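## Task

Bring plate E07 into nest OUT while each of the two remaining plates finishes in the nest it began in. All three plates must lie flat within their nest locators, oriented so well A1 sits at the corner labelled A1. The result must hold without the robot supporting anything; release the grip and move the hands away at the end.

## Robot and tools

Setup. Two arms, left_arm and right_arm, each with six joints and a parallel gripper. Nest OUT lies between the arms. Nests N1, N2, N3 and RD form an arc in front of them, in that clockwise order viewed from above. A fixed bar-code scanner beside RD reads the ID of a plate resting flat in RD with well A1 at the A1-marked corner, once nothing hides the label. Well A1 is at the plate's clipped corner. Either arm may be parked out of the way. Occasional brief disturbances may tug a held part or nudge loose items.

Frame. Reported poses share one world frame: origin on the tabletop midway between the arms, +z up, +x out over the table, left_arm on the +y side. Arm names do not indicate image sides. Bases may be tilted; mounting plates and the metal frame behind the arms are fixed obstacles, counted as part of the nearest arm in "too close" messages. Printed hand positions can be inaccurate, especially when reaching far.

execute_actions. Argument actions: a list holding one action, or empty to just get state and images. An action may have rows, steps and until.
- rows: 1 to 15 rows, each used for one control step of 1/30 s. Every row has exactly 14 numbers in [-1, 1]: left_arm waist, shoulder, elbow, wrist pitch, wrist yaw, wrist roll, gripper opening, then the same seven for right_arm. Both arms are always included.
- The six joint values are offsets, not poses: each is measured from that arm's joint angles at the start of the action (the angles last reported), never from the previous row. They are scaled: 1.0 equals 1.264 rad waist, 1.32 shoulder, 1.276 elbow, 1.83 wrist pitch, 1.686 wrist yaw, 2.022 wrist roll. Joint ranges (rad): waist -2.880 to 2.880, shoulder 0.000 to 3.142, elbow 0.000 to 3.019, wrist pitch -1.693 to 1.571, wrist yaw -1.571 to 1.571, wrist roll -2.094 to 2.094. Requesting more than 0.019 rad beyond a limit gets the call refused; true limits may differ by up to 0.019 rad, and a joint pushed beyond its real end stops there with the note "joint sent to its limit" (absence of that note proves nothing).
- Gripper opening is absolute: +1 fully open (0.094 m pad gap), -1 closed. Full close needs at least about 0.2 s.
- steps: 1 to 450 control steps, at least the row count, default 15. After the last row the arms keep heading toward that row's targets and grippers keep that command, so give long moves many steps.
- until: stops the action at the first step where all conditions hold, e.g. {"scanner": {"code": "e07"}} or {"scanner": {"reads": [">", 0]}}. Numbers need a comparison (=, !=, <, <=, >, >=). It only checks devices; arms are not halted. Any unknown name or out-of-range value rejects the whole call before motion.

Motion limits. Each step, a joint's target stays within a lead of its measured angle: 0.264 waist, 0.32 shoulder, 0.276 elbow, 0.33 wrist pitch, 0.186 wrist yaw, 0.522 wrist roll (rad). If targets would move the gripper over 70 mm from where it is, all are pulled back proportionally. Big moves may therefore need several calls; send the remainder next time rather than relying on drift. Moves of a few mm may not register. Arms can sag under zero offsets: in the first call of each reply, command offsets that restore the wanted angles, then zeros, increasing the correction if a joint still lags. The robot holds its last command while you think.

Results. The state line lists each arm's end_effector_position (m) and end_effector_quat_wxyz. That position is the point between the finger pads, about 1 cm short of the fingertips; fingers point along gripper +z and close along its y. Joint positions and Joint velocities give six joints (rad, rad/s) then pad gap (m, m/s) per arm. grip_measured is the opening on the command scale; each gripper may read off by roughly 1 mm. To hold something, command about 0.03 below grip_measured for a firm grip, less for a lighter one; force tops out near 50 to 62 N per pad, lower on thin parts under 2 mm, with a brief spike at contact. scanner reports code (lower-case ID such as e07, or no_read; never wrong) and reads (count of changes from no_read to an ID). "joint command not followed" means the clearance check altered that arm's targets; that arm abandons its target, and the other keeps going. If an arm is forced too far from its target, both arms drop their targets and the result says so.

Heat and faults. Holding loads warms motors, even during thinking. MOTOR HOT appears from 85 °C; at 100 °C an OVER-TEMPERATURE FAULT stops that arm's motors and gripper and the arm drops until cooled. Stops cost time and quality.

zoom_image. Arguments camera (cam_high, cam_low, cam_left_wrist, cam_right_wrist; all 504x504) and region [x0, y0, x1, y1] in image pixels from the top-left, at most 504 by 504. Returns a closer look at the latest image.

finished_scene. Argument scene: the current scene's number. Irreversible; reports success and starts the next task. Call only once the goal is met and stable with grippers open and clear. Replying without any tool call ends everything.

Avoid: dropping plates or knocking anything off the table, collisions or hard pressing between arms, slamming or shoving hard, and leaving a plate tilted or resting on a locator.

Each tool is called after ">>>" as name([rows], argument=value, ...), one row to a line, values as JSON.

## Session

I'll start by looking at the current state of the scene.

>>> execute_actions(actions=[])

Scene clock: 0.00 s.
left_arm: end_effector_position=(+0.1613, +0.8057, +0.1638) grip_measured=+1.000 end_effector_quat_wxyz=(+0.102, -0.034, +0.979, +0.171) | right_arm: end_effector_position=(+0.2524, +0.3189, +0.1948) grip_measured=+1.000 end_effector_quat_wxyz=(-0.203, -0.249, +0.930, +0.178)
Joint positions: left_arm=[ 1.409  1.479  1.15  -0.853  0.097  1.23   0.094] | right_arm=[ 1.173  2.109  2.095 -1.629 -0.543  0.45   0.094]
Joint velocities: left_arm=[-0.005 -0.024  0.007  0.002 -0.022 -0.081  0.   ] | right_arm=[-0.015 -0.015 -0.007  0.017 -0.022  0.007  0.   ]
scanner: code=no_read reads=0

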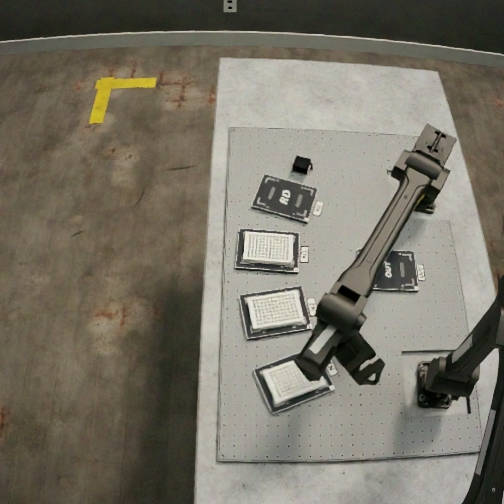

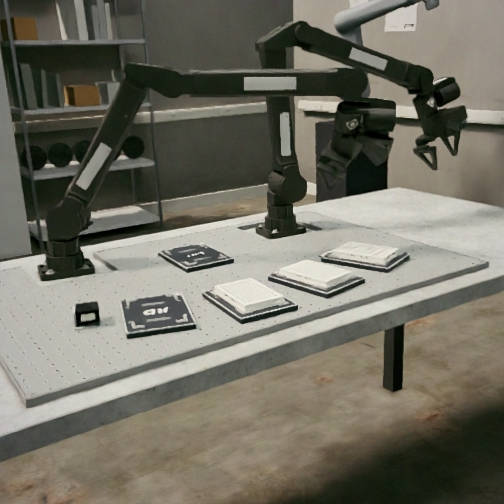

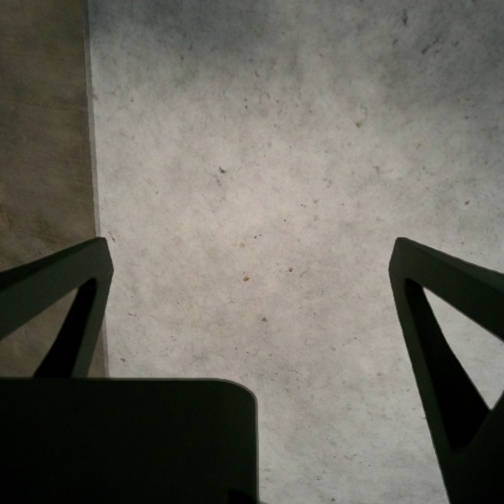

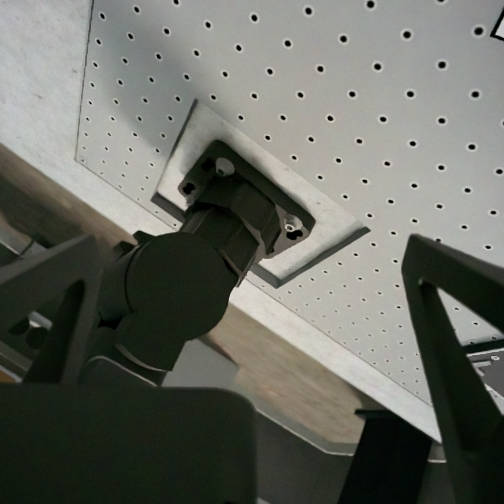

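>>> zoom_image(camera="cam_high", region=[200, 120, 500, 440])

>>> zoom_image(camera="cam_low", region=[0, 200, 504, 420])

Region (200, 120, 500, 440) of cam_high's 504x504 image, scaled by 1.575, with more detail than that image has; it fills the left 472 columns of this view, and the rest is white.

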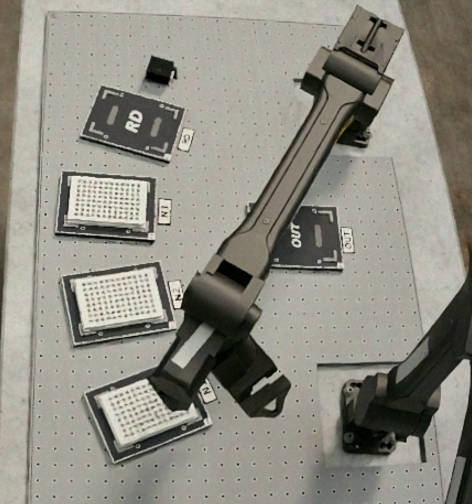

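Region (0, 200, 504, 420) of cam_low's 504x504 image, scaled by 1.000; it fills the top 220 rows of this view, and the rest is white.

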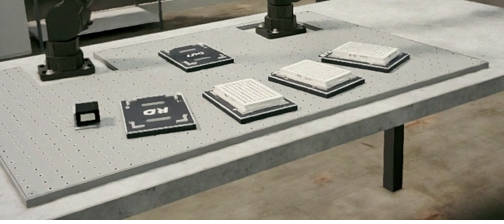

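>>> zoom_image(camera="cam_high", region=[220, 140, 360, 280])

>>> zoom_image(camera="cam_high", region=[220, 270, 380, 430])

>>> zoom_image(camera="cam_high", region=[330, 220, 450, 320])

Region (220, 140, 360, 280) of cam_high's 504x504 image, scaled by 3.600, with more detail than that image has.

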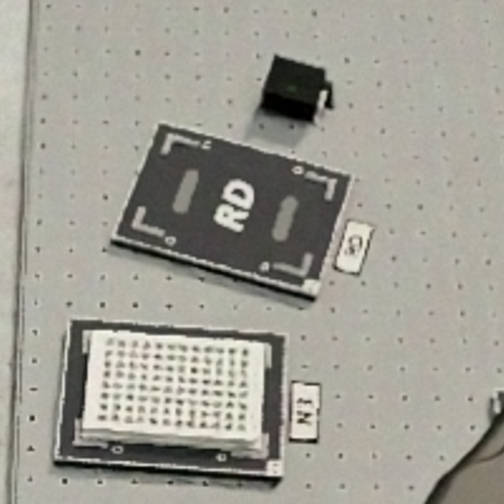

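Region (220, 270, 380, 430) of cam_high's 504x504 image, scaled by 3.150, with more detail than that image has.

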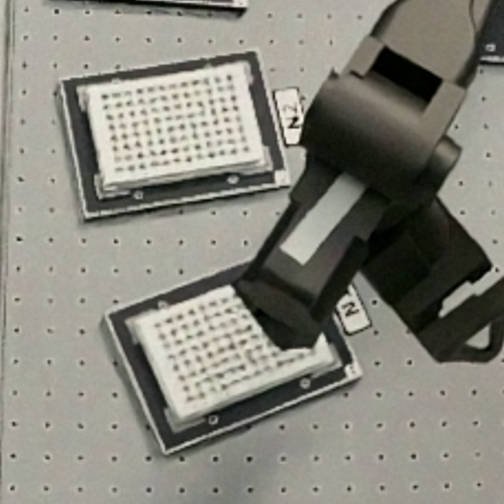

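Region (330, 220, 450, 320) of cam_high's 504x504 image, scaled by 4.200, with more detail than that image has.

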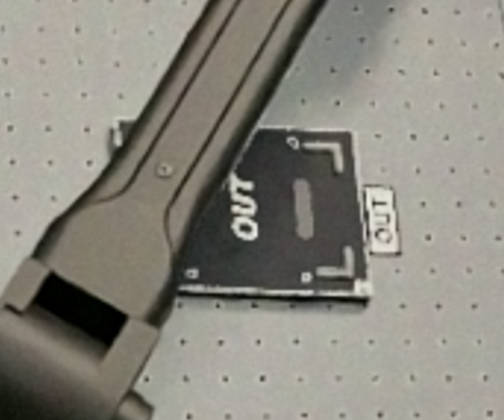

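>>> zoom_image(camera="cam_low", region=[190, 230, 420, 330])

>>> zoom_image(camera="cam_low", region=[60, 230, 260, 350])

>>> zoom_image(camera="cam_high", region=[225, 220, 325, 350])

Region (190, 230, 420, 330) of cam_low's 504x504 image, scaled by 2.191, with more detail than that image has; it fills the top 219 rows of this view, and the rest is white.

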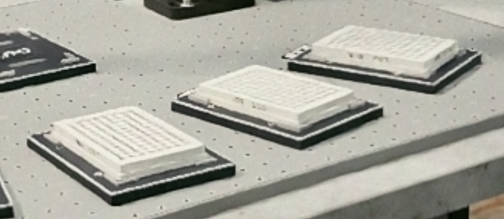

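Region (60, 230, 260, 350) of cam_low's 504x504 image, scaled by 2.520, with more detail than that image has; it fills the top 302 rows of this view, and the rest is white.

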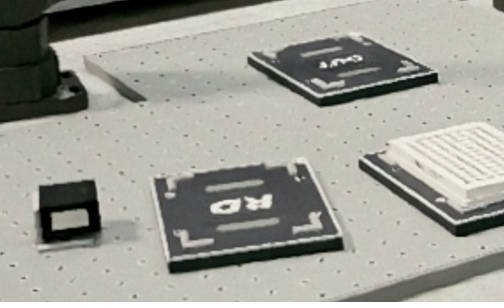

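Region (225, 220, 325, 350) of cam_high's 504x504 image, scaled by 3.877, with more detail than that image has; it fills the left 388 columns of this view, and the rest is white.

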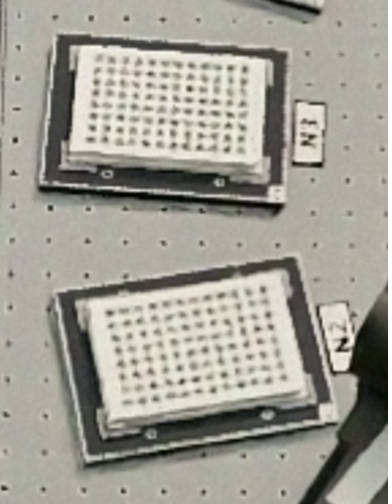

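>>> zoom_image(camera="cam_low", region=[265, 255, 365, 300])

>>> zoom_image(camera="cam_low", region=[315, 235, 415, 280])

>>> zoom_image(camera="cam_low", region=[200, 270, 300, 325])

Region (265, 255, 365, 300) of cam_low's 504x504 image, scaled by 5.040, with more detail than that image has; it fills the top 227 rows of this view, and the rest is white.

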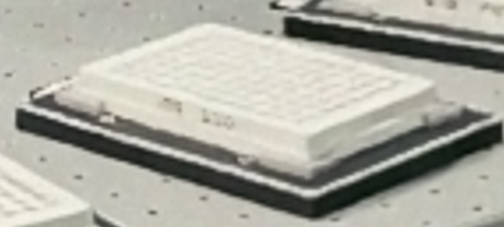

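Region (315, 235, 415, 280) of cam_low's 504x504 image, scaled by 5.040, with more detail than that image has; it fills the top 227 rows of this view, and the rest is white.

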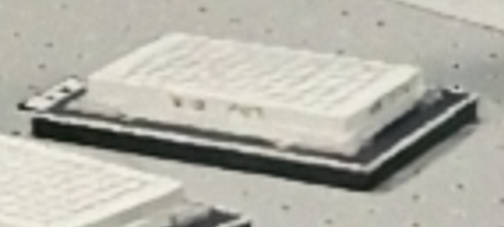

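Region (200, 270, 300, 325) of cam_low's 504x504 image, scaled by 5.040, with more detail than that image has; it fills the top 277 rows of this view, and the rest is white.

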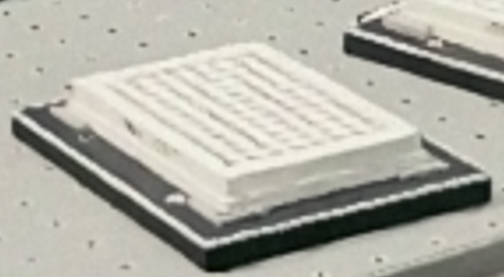

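>>> execute_actions([
  {"rows": [[0,-0.303,0,0,0,0,1,-0.554,0,0,0,0,0,1]], "steps": 30},
])

Scene clock: 121.00 s.
left_arm: end_effector_position=(+0.1480, +0.7543, +0.3321) grip_measured=+1.000 end_effector_quat_wxyz=(+0.150, -0.023, +0.929, +0.338) | right_arm: end_effector_position=(+0.5814, -0.0358, +0.1948) grip_measured=+1.000 end_effector_quat_wxyz=(-0.122, +0.117, +0.956, +0.242)
Joint positions: left_arm=[ 1.409  1.09   1.125 -0.853  0.097  1.23   0.094] | right_arm=[ 0.406  2.109  2.095 -1.629 -0.544  0.45   0.094]
Joint velocities: left_arm=[-0.005 -0.005  0.007 -0.012 -0.022 -0.037  0.   ] | right_arm=[-0.2   -0.024  0.012  0.007  0.066 -0.007  0.   ]
scanner: code=no_read reads=0
camera_calibration (this result's frames):
cam_left_wrist: T_world_to_cam=[[0.157504, -0.770502, -0.617673, 0.763104], [-0.925608, -0.33317, 0.179578, 0.335235], [-0.344155, 0.543438, -0.765658, 0.0175947], [0, 0, 0, 1]] pos_world=[0.196159, 0.690101, 0.424619]
cam_right_wrist: T_world_to_cam=[[-0.284238, -0.86149, -0.420765, 0.214982], [-0.661741, -0.141287, 0.736299, 0.246765], [-0.693764, 0.487722, -0.529924, 0.644436], [0, 0, 0, 1]] pos_world=[0.671487, -0.0942356, 0.250266]

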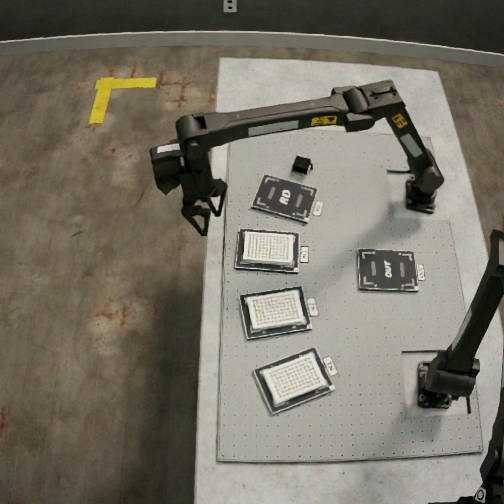

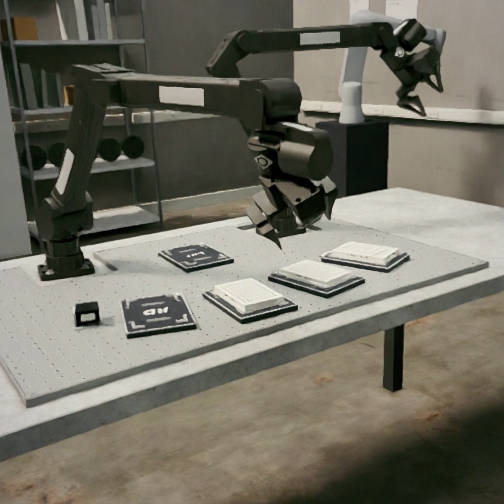

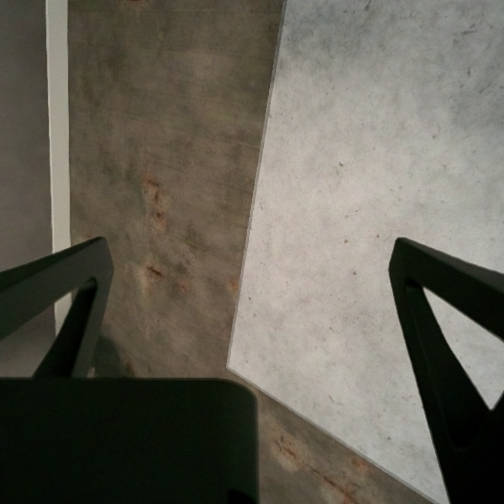

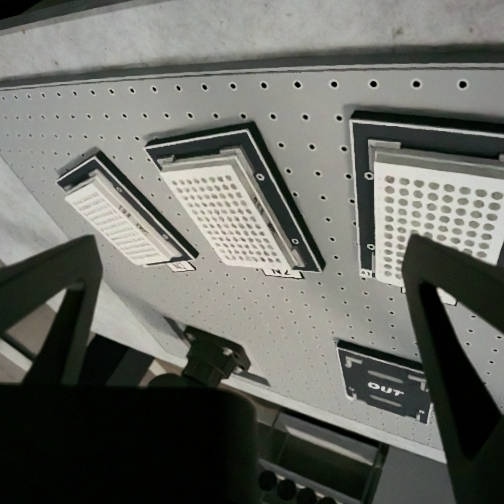

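>>> zoom_image(camera="cam_right_wrist", region=[340, 100, 504, 320])

>>> zoom_image(camera="cam_right_wrist", region=[130, 110, 340, 290])

>>> zoom_image(camera="cam_right_wrist", region=[50, 140, 210, 280])

Region (340, 100, 504, 320) of cam_right_wrist's 504x504 image, scaled by 2.291, with more detail than that image has; it fills the left 376 columns of this view, and the rest is white.

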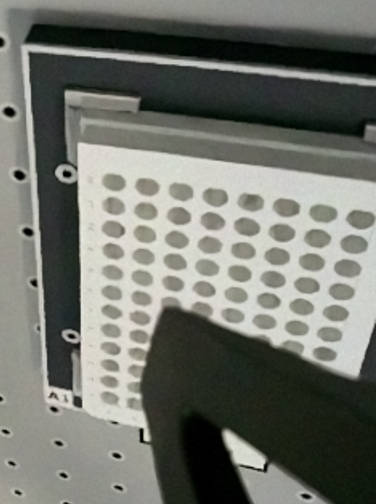

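Region (130, 110, 340, 290) of cam_right_wrist's 504x504 image, scaled by 2.400, with more detail than that image has; it fills the top 432 rows of this view, and the rest is white.

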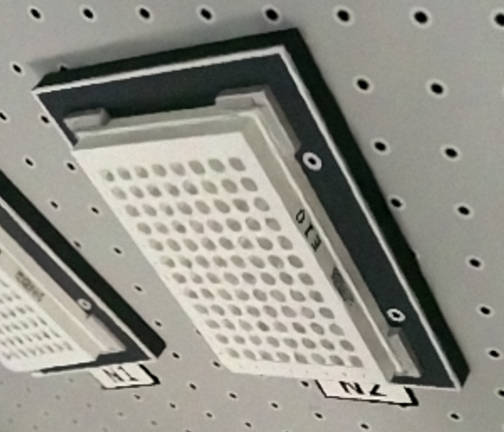

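Region (50, 140, 210, 280) of cam_right_wrist's 504x504 image, scaled by 3.150, with more detail than that image has; it fills the top 441 rows of this view, and the rest is white.

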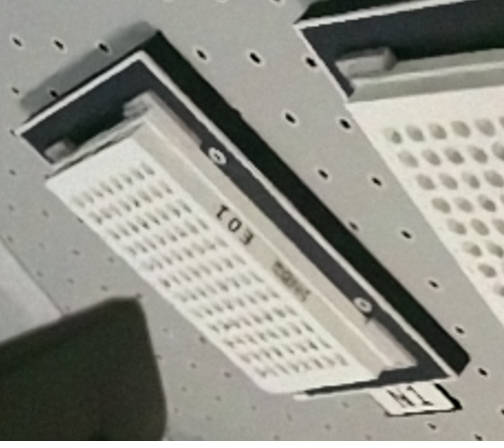

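>>> execute_actions([
  {"rows": [[0,0,-0.313,0,0,0,1,-0.04,0,0,0,0.3227,0,1]], "steps": 30},
])

Scene clock: 202.03 s.
left_arm: end_effector_position=(+0.1174, +0.6359, +0.1107) grip_measured=+1.000 end_effector_quat_wxyz=(+0.090, -0.036, +0.987, +0.130) | right_arm: end_effector_position=(+0.6064, -0.1563, +0.1704) grip_measured=+1.000 end_effector_quat_wxyz=(-0.034, +0.138, +0.990, -0.011)
Joint positions: left_arm=[ 1.409  1.102  0.685 -0.851  0.097  1.23   0.094] | right_arm=[ 0.352  2.109  2.095 -1.629 -0.001  0.45   0.094]
Joint velocities: left_arm=[ 0.005 -0.005 -0.007  0.002  0.037  0.022  0.   ] | right_arm=[-0.005  0.005  0.007 -0.002 -0.095  0.022  0.   ]
scanner: code=no_read reads=0
camera_calibration (this result's frames):
cam_left_wrist: T_world_to_cam=[[0.107957, -0.962276, -0.24974, 0.626955], [-0.89237, -0.204523, 0.4023, 0.196848], [-0.438202, 0.17943, -0.880786, 0.157171], [0, 0, 0, 1]] pos_world=[0.17685, 0.615363, 0.215818]
cam_right_wrist: T_world_to_cam=[[-0.275819, -0.96022, 0.0436183, 0.00828533], [-0.736811, 0.240351, 0.631934, 0.387298], [-0.617279, 0.142161, -0.773794, 0.64876], [0, 0, 0, 1]] pos_world=[0.688117, -0.17736, 0.256898]

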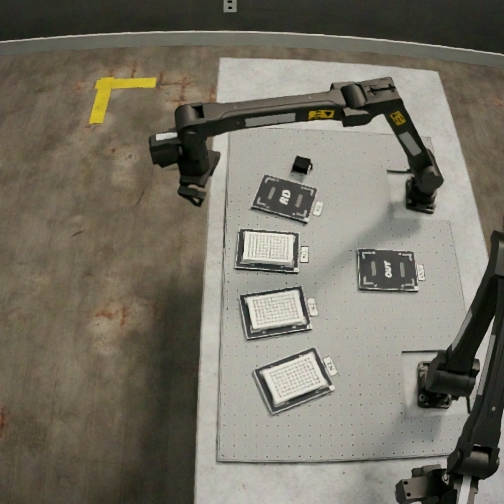

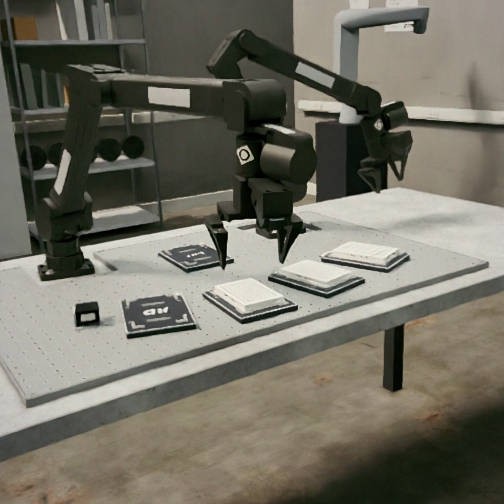

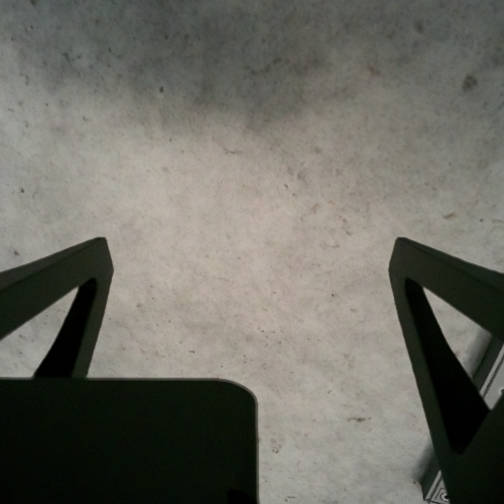

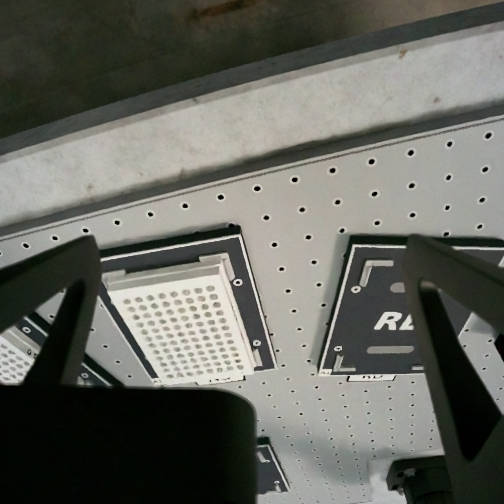

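>>> execute_actions([
  {"rows": [[0,0,0,-0.2186,0,0,1,0,0,0,0.2186,0,0,1]], "steps": 24},
])

Scene clock: 271.07 s.
left_arm: end_effector_position=(+0.0923, +0.5389, +0.0944) grip_measured=+1.000 end_effector_quat_wxyz=(+0.032, -0.046, +0.997, -0.061) | right_arm: end_effector_position=(+0.6967, -0.1405, +0.1826) grip_measured=+1.000 end_effector_quat_wxyz=(+0.148, +0.136, +0.978, +0.048)
Joint positions: left_arm=[ 1.409  1.102  0.667 -1.234  0.097  1.23   0.094] | right_arm=[ 0.352  2.103  2.088 -1.243 -0.001  0.45   0.094]
Joint velocities: left_arm=[-0.024 -0.005 -0.017  0.007 -0.051 -0.066  0.   ] | right_arm=[ 0.005  0.005  0.007  0.012 -0.066 -0.007  0.   ]
scanner: code=no_read reads=0
camera_calibration (this result's frames):
cam_left_wrist: T_world_to_cam=[[0.101545, -0.987092, 0.123848, 0.510975], [-0.844636, -0.0197684, 0.534976, 0.0447224], [-0.525622, -0.15893, -0.835741, 0.33539], [0, 0, 0, 1]] pos_world=[0.162176, 0.558567, 0.193091]
cam_right_wrist: T_world_to_cam=[[-0.260486, -0.957536, -0.123578, 0.0680331], [-0.921088, 0.208101, 0.329076, 0.62143], [-0.289385, 0.199546, -0.936182, 0.520944], [0, 0, 0, 1]] pos_world=[0.740867, -0.168128, 0.291609]

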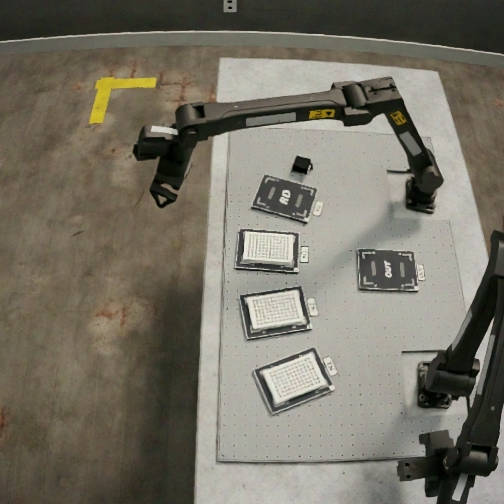

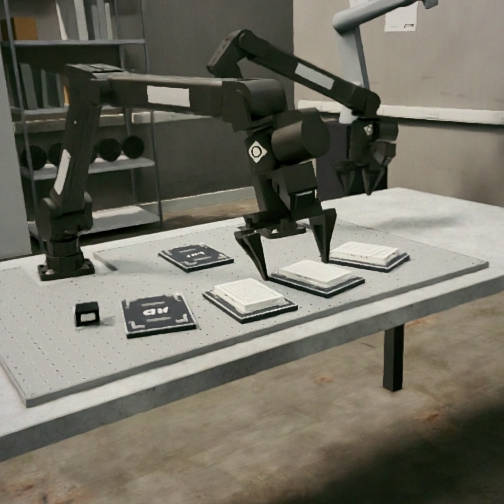

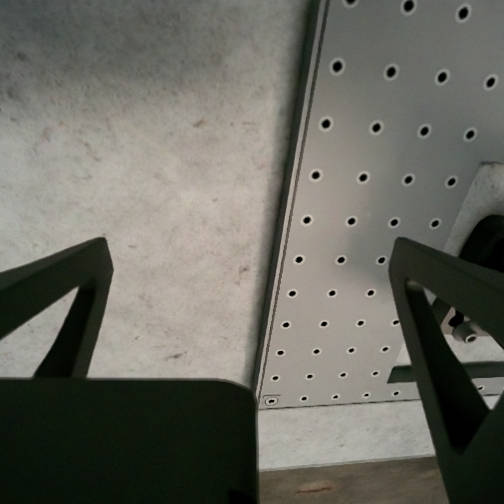

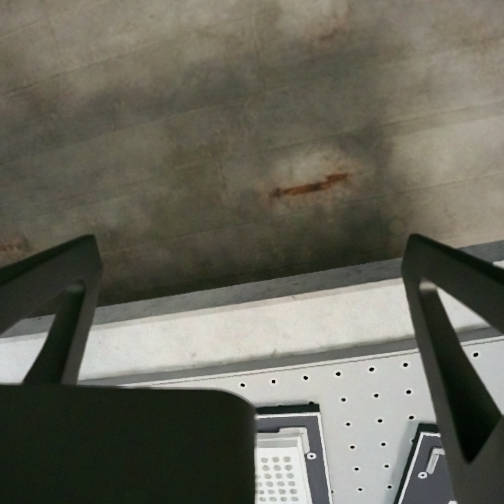

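>>> execute_actions([
  {"rows": [[0,0,0,0,0,0,1,0.1389,-0.276,-0.4957,-0.0244,0,0,1]], "steps": 40},
])

Scene clock: 362.03 s.
left_arm: end_effector_position=(+0.0923, +0.5389, +0.0944) grip_measured=+1.000 end_effector_quat_wxyz=(+0.032, -0.046, +0.997, -0.061) | right_arm: end_effector_position=(+0.4650, -0.0843, +0.1524) grip_measured=+1.000 end_effector_quat_wxyz=(+0.013, +0.046, +0.999, +0.006)
Joint positions: left_arm=[ 1.409  1.102  0.667 -1.234  0.097  1.23   0.094] | right_arm=[ 0.536  1.716  1.459 -1.285 -0.001  0.45   0.094]
Joint velocities: left_arm=[ 0.015 -0.005  0.012 -0.007  0.022  0.022  0.   ] | right_arm=[-0.005  0.005 -0.022  0.027 -0.066  0.037  0.   ]
scanner: code=no_read reads=0
camera_calibration (this result's frames):
cam_left_wrist: T_world_to_cam=[[0.101545, -0.987092, 0.123848, 0.510975], [-0.844636, -0.0197684, 0.534976, 0.0447224], [-0.525622, -0.15893, -0.835741, 0.33539], [0, 0, 0, 1]] pos_world=[0.162176, 0.558567, 0.193091]
cam_right_wrist: T_world_to_cam=[[-0.0972592, -0.995259, -0.000393265, -0.0400421], [-0.824443, 0.0803453, 0.560213, 0.315311], [-0.557525, 0.0548101, -0.828349, 0.510512], [0, 0, 0, 1]] pos_world=[0.540684, -0.0931672, 0.246225]

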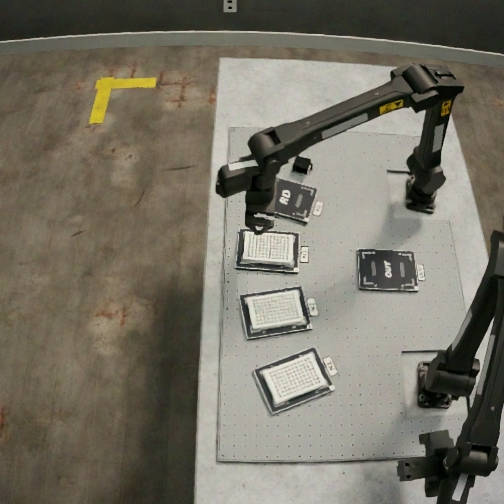

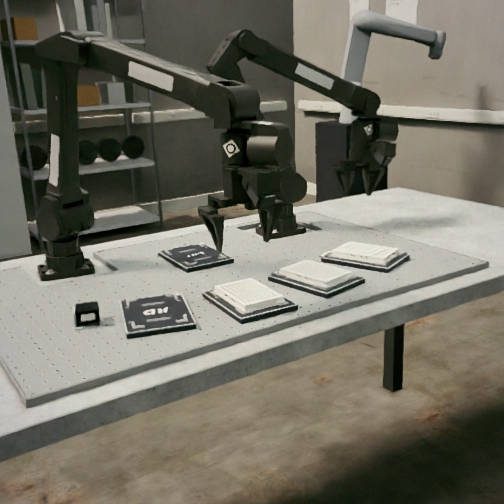

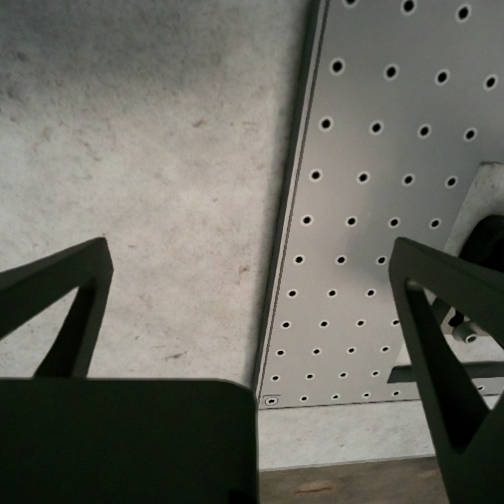

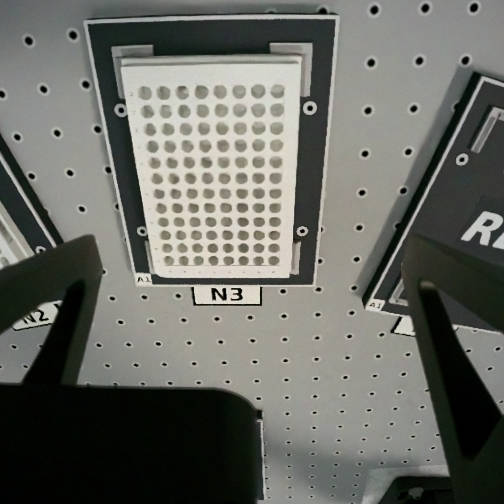

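>>> zoom_image(camera="cam_right_wrist", region=[70, 0, 360, 310])

Region (70, 0, 360, 310) of cam_right_wrist's 504x504 image, scaled by 1.626, with more detail than that image has; it fills the left 471 columns of this view, and the rest is white.

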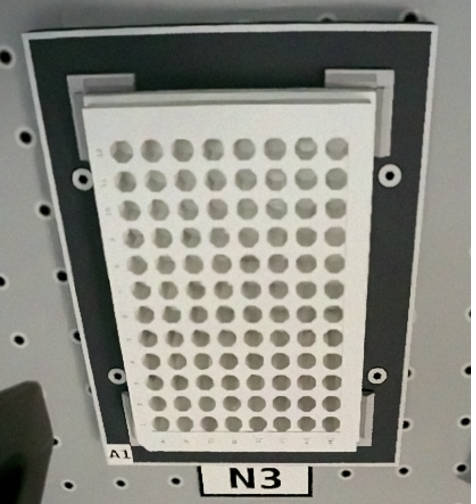

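>>> zoom_image(camera="cam_right_wrist", region=[120, 220, 330, 300])

>>> zoom_image(camera="cam_right_wrist", region=[90, 20, 340, 120])

Region (120, 220, 330, 300) of cam_right_wrist's 504x504 image, scaled by 2.400, with more detail than that image has; it fills the top 192 rows of this view, and the rest is white.

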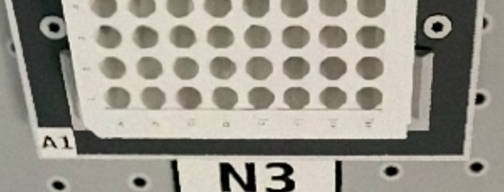

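Region (90, 20, 340, 120) of cam_right_wrist's 504x504 image, scaled by 2.016, with more detail than that image has; it fills the top 202 rows of this view, and the rest is white.

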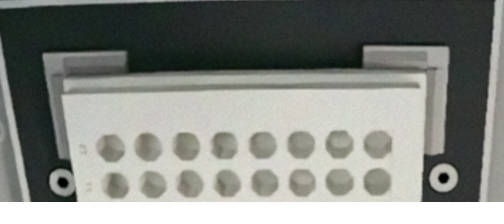

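>>> zoom_image(camera="cam_low", region=[195, 270, 305, 330])

>>> zoom_image(camera="cam_right_wrist", region=[90, 20, 190, 120])

>>> zoom_image(camera="cam_right_wrist", region=[250, 20, 350, 120])

Region (195, 270, 305, 330) of cam_low's 504x504 image, scaled by 4.582, with more detail than that image has; it fills the top 275 rows of this view, and the rest is white.

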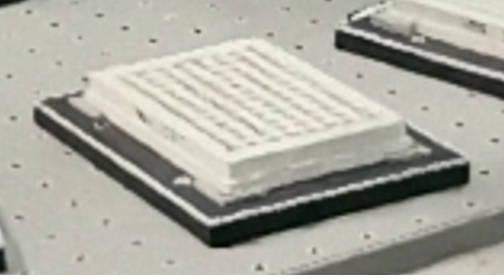

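Region (90, 20, 190, 120) of cam_right_wrist's 504x504 image, scaled by 5.040, with more detail than that image has.

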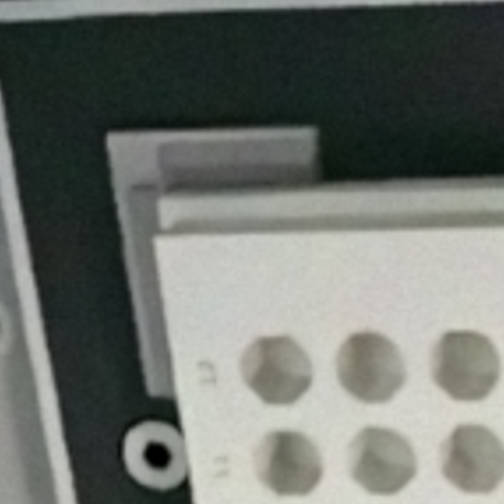

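Region (250, 20, 350, 120) of cam_right_wrist's 504x504 image, scaled by 5.040, with more detail than that image has.

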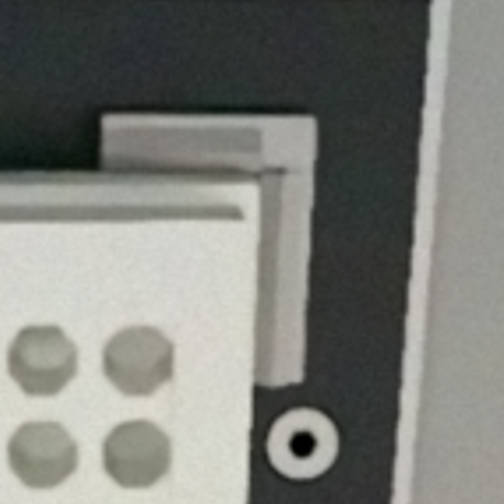

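>>> execute_actions([
  {"rows": [[0,0,0,0,0,0,1,0.010,0.011,-0.027,0.023,0,0.006,1],[0,0,0,0,0,0,1,0.020,0.022,-0.054,0.046,0,0.012,1],[0,0,0,0,0,0,1,0.030,0.033,-0.081,0.068,0,0.018,1],[0,0,0,0,0,0,1,0.0396,0.0441,-0.1079,0.0913,0,0.0232,1]], "steps": 20},
])

Scene clock: 450.03 s.
left_arm: end_effector_position=(+0.0923, +0.5389, +0.0944) grip_measured=+1.000 end_effector_quat_wxyz=(+0.032, -0.046, +0.997, -0.061) | right_arm: end_effector_position=(+0.4407, -0.0671, +0.0751) grip_measured=+1.000 end_effector_quat_wxyz=(-0.006, +0.040, +0.999, -0.002)
Joint positions: left_arm=[ 1.409  1.102  0.667 -1.234  0.097  1.23   0.094] | right_arm=[ 0.585  1.771  1.319 -1.13  -0.001  0.486  0.094]
Joint velocities: left_arm=[-0.005 -0.005 -0.012 -0.002 -0.081 -0.066  0.   ] | right_arm=[-0.005  0.005  0.002  0.002 -0.037  0.007  0.   ]
scanner: code=no_read reads=0
camera_calibration (this result's frames):
cam_left_wrist: T_world_to_cam=[[0.101545, -0.987092, 0.123848, 0.510975], [-0.844636, -0.0197684, 0.534976, 0.0447224], [-0.525622, -0.15893, -0.835741, 0.33539], [0, 0, 0, 1]] pos_world=[0.162176, 0.558567, 0.193091]
cam_right_wrist: T_world_to_cam=[[-0.0847763, -0.996238, 0.0179581, -0.0322565], [-0.803552, 0.0790141, 0.589967, 0.325696], [-0.589167, 0.0355849, -0.807228, 0.443062], [0, 0, 0, 1]] pos_world=[0.520016, -0.073636, 0.166081]

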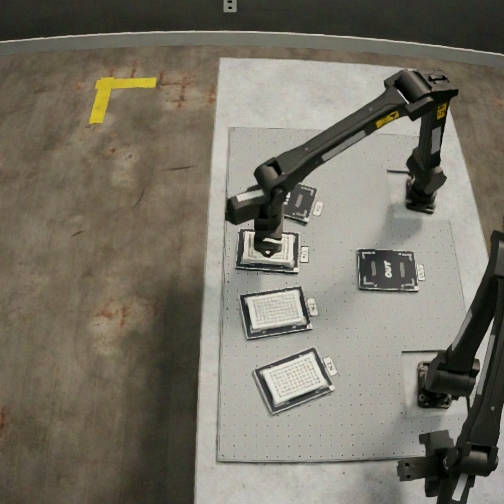

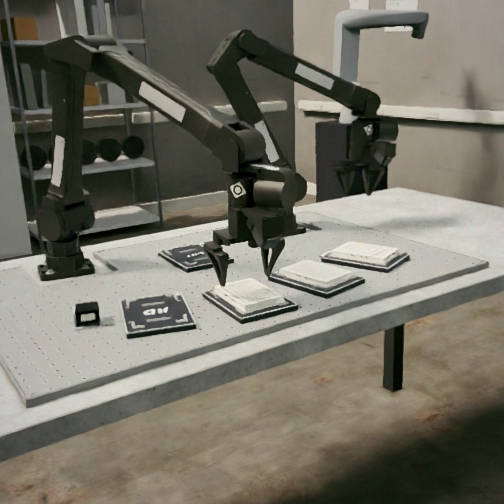

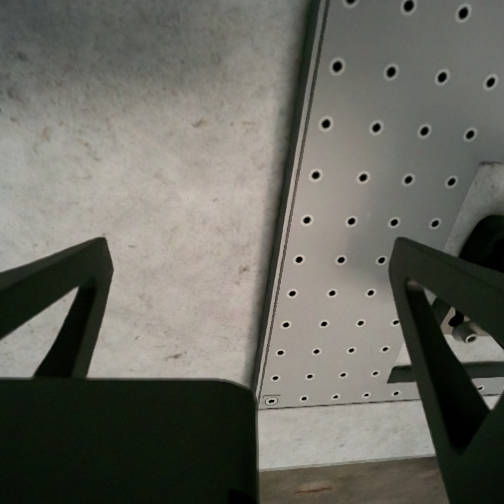

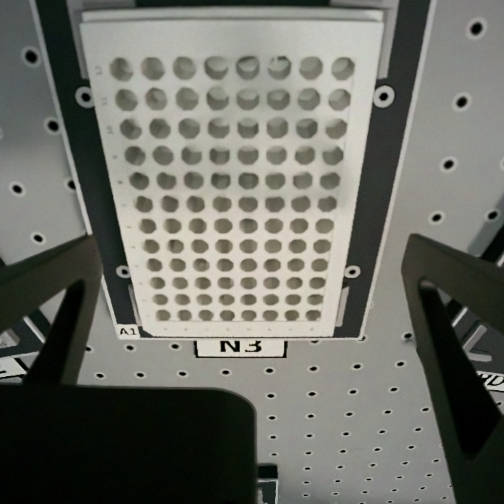

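>>> zoom_image(camera="cam_right_wrist", region=[60, 40, 420, 360])

Region (60, 40, 420, 360) of cam_right_wrist's 504x504 image, scaled by 1.400, with more detail than that image has.

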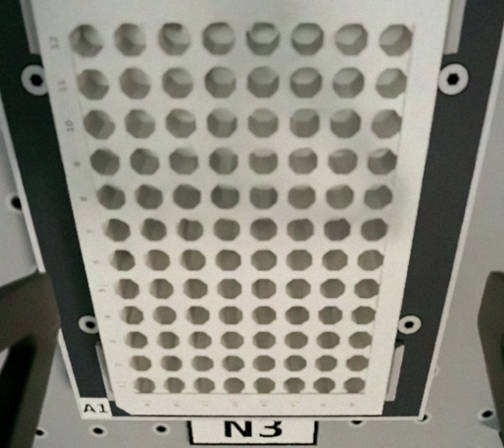

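>>> zoom_image(camera="cam_right_wrist", region=[60, 200, 160, 300])

>>> zoom_image(camera="cam_right_wrist", region=[340, 200, 440, 300])

Region (60, 200, 160, 300) of cam_right_wrist's 504x504 image, scaled by 5.040, with more detail than that image has.

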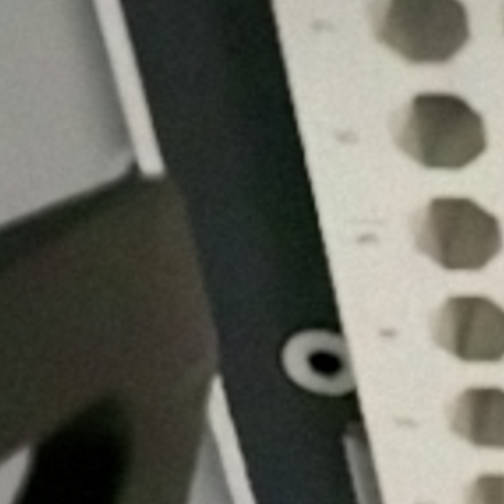

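Region (340, 200, 440, 300) of cam_right_wrist's 504x504 image, scaled by 5.040, with more detail than that image has.

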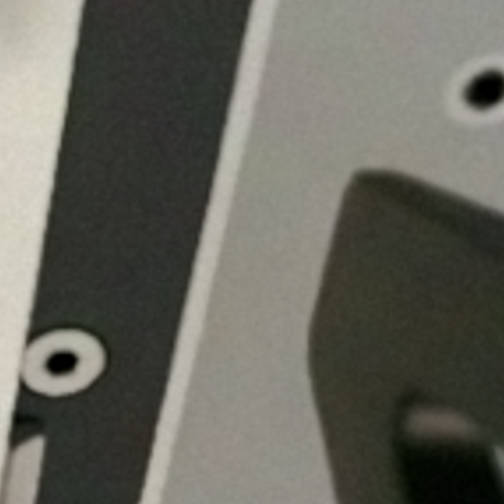

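>>> execute_actions([
  {"rows": [[0,0,0,0,0,0,1,0.004,0.010,-0.007,0.018,0,0.007,1],[0,0,0,0,0,0,1,0.0071,0.0216,-0.0133,0.0367,0,0.0137,1]], "steps": 15},
])

Scene clock: 516.20 s.
left_arm: end_effector_position=(+0.0923, +0.5389, +0.0944) grip_measured=+1.000 end_effector_quat_wxyz=(+0.032, -0.046, +0.997, -0.061) | right_arm: end_effector_position=(+0.4500, -0.0631, +0.0723) grip_measured=+1.000 end_effector_quat_wxyz=(+0.015, +0.049, +0.999, +0.008)
Joint positions: left_arm=[ 1.409  1.102  0.667 -1.234  0.097  1.23   0.094] | right_arm=[ 0.585  1.772  1.311 -1.076 -0.001  0.504  0.094]
Joint velocities: left_arm=[ 0.005  0.015 -0.007  0.007 -0.037 -0.081  0.   ] | right_arm=[ 0.005 -0.005 -0.027 -0.007  0.007  0.051  0.   ]
scanner: code=no_read reads=0
camera_calibration (this result's frames):
cam_left_wrist: T_world_to_cam=[[0.101545, -0.987092, 0.123848, 0.510975], [-0.844636, -0.0197684, 0.534976, 0.0447224], [-0.525622, -0.15893, -0.835741, 0.33539], [0, 0, 0, 1]] pos_world=[0.162176, 0.558567, 0.193091]
cam_right_wrist: T_world_to_cam=[[-0.102537, -0.99472, -0.00433456, -0.0177571], [-0.826401, 0.0827596, 0.556968, 0.347381], [-0.553668, 0.060692, -0.830523, 0.433389], [0, 0, 0, 1]] pos_world=[0.525208, -0.0727156, 0.166382]

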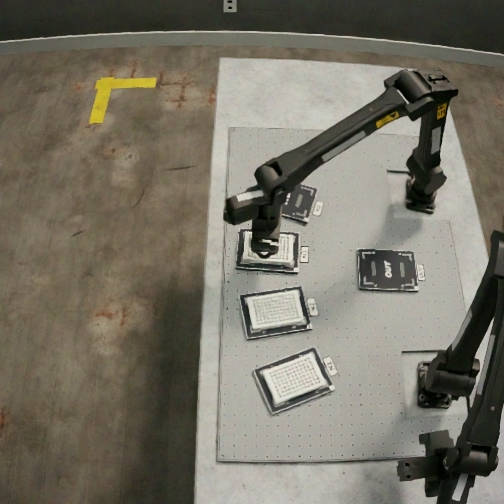

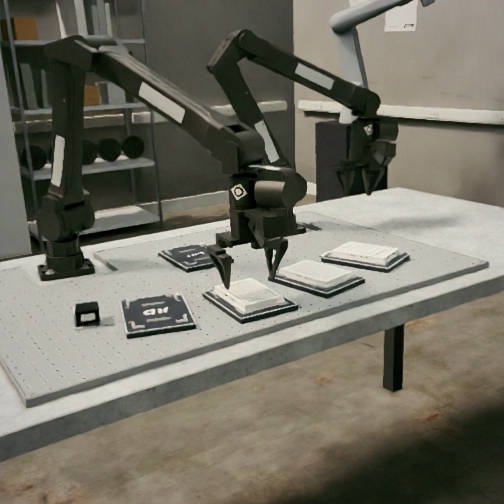

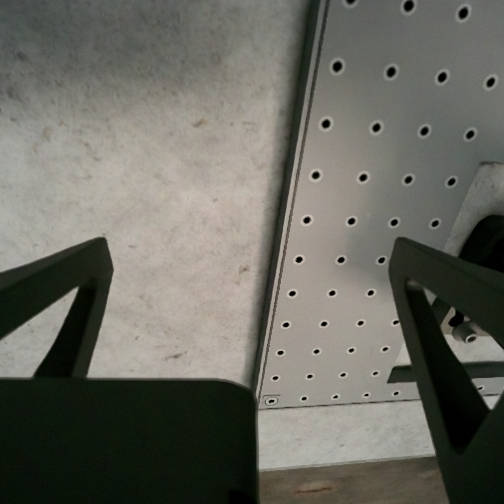

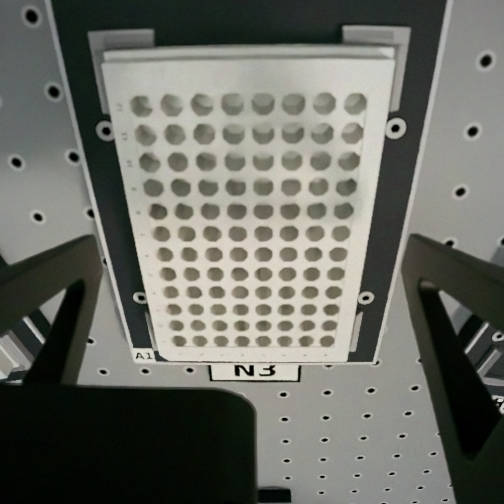

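>>> zoom_image(camera="cam_right_wrist", region=[60, 40, 420, 360])

Region (60, 40, 420, 360) of cam_right_wrist's 504x504 image, scaled by 1.400, with more detail than that image has.

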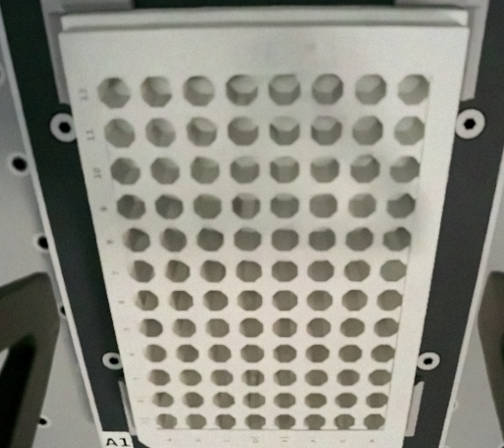

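>>> execute_actions([
  {"rows": [[0,0,0,0,0,0,1,0.0222,0.0318,-0.0149,0,0,0,1]], "steps": 18},
])

Scene clock: 607.87 s.
left_arm: end_effector_position=(+0.0923, +0.5389, +0.0944) grip_measured=+1.000 end_effector_quat_wxyz=(+0.032, -0.046, +0.997, -0.061) | right_arm: end_effector_position=(+0.4405, -0.0562, +0.0611) grip_measured=+1.000 end_effector_quat_wxyz=(+0.003, +0.039, +0.999, +0.002)
Joint positions: left_arm=[ 1.409  1.102  0.667 -1.234  0.097  1.23   0.094] | right_arm=[ 0.605  1.786  1.299 -1.076 -0.001  0.505  0.094]
Joint velocities: left_arm=[-0.005 -0.015 -0.022  0.007 -0.037 -0.007  0.   ] | right_arm=[ 0.005  0.005 -0.002 -0.002 -0.081  0.037  0.   ]
scanner: code=no_read reads=0
camera_calibration (this result's frames):
cam_left_wrist: T_world_to_cam=[[0.101545, -0.987092, 0.123848, 0.510975], [-0.844636, -0.0197684, 0.534976, 0.0447224], [-0.525622, -0.15893, -0.835741, 0.33539], [0, 0, 0, 1]] pos_world=[0.162176, 0.558567, 0.193091]
cam_right_wrist: T_world_to_cam=[[-0.0834967, -0.996472, 0.00848881, -0.0211889], [-0.814246, 0.0731335, 0.575895, 0.338138], [-0.574484, 0.0411734, -0.817479, 0.425714], [0, 0, 0, 1]] pos_world=[0.518125, -0.0633715, 0.15346]

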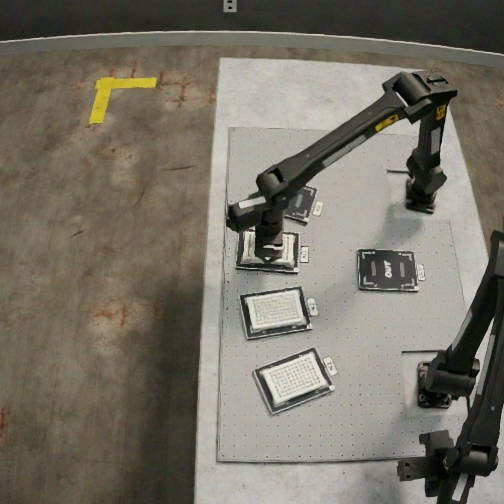

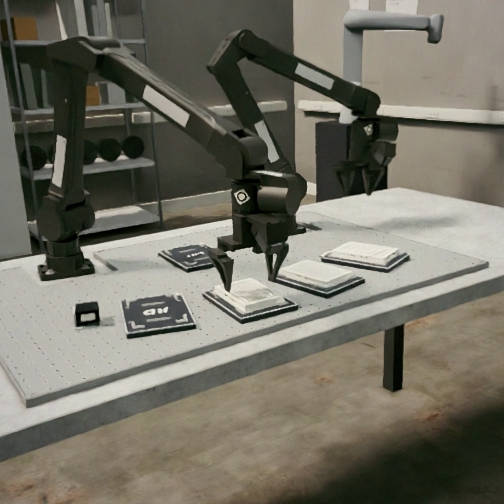

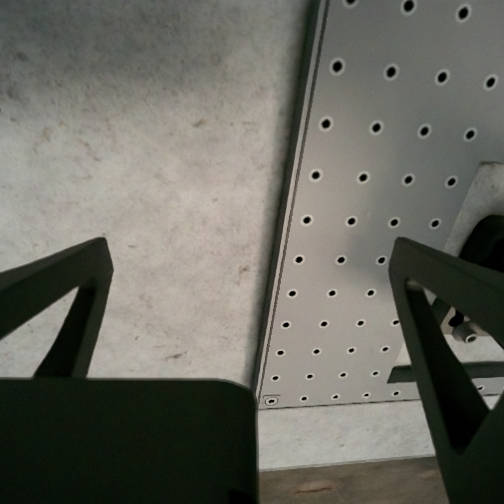

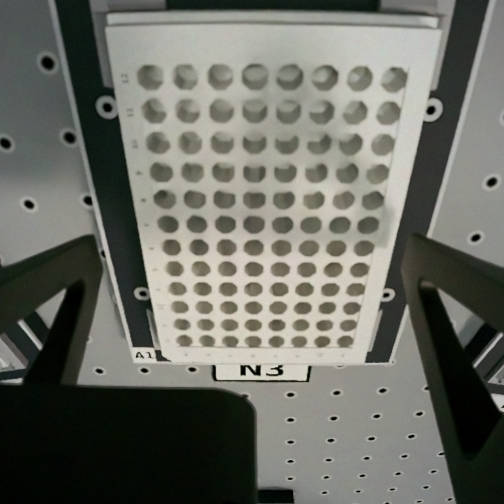

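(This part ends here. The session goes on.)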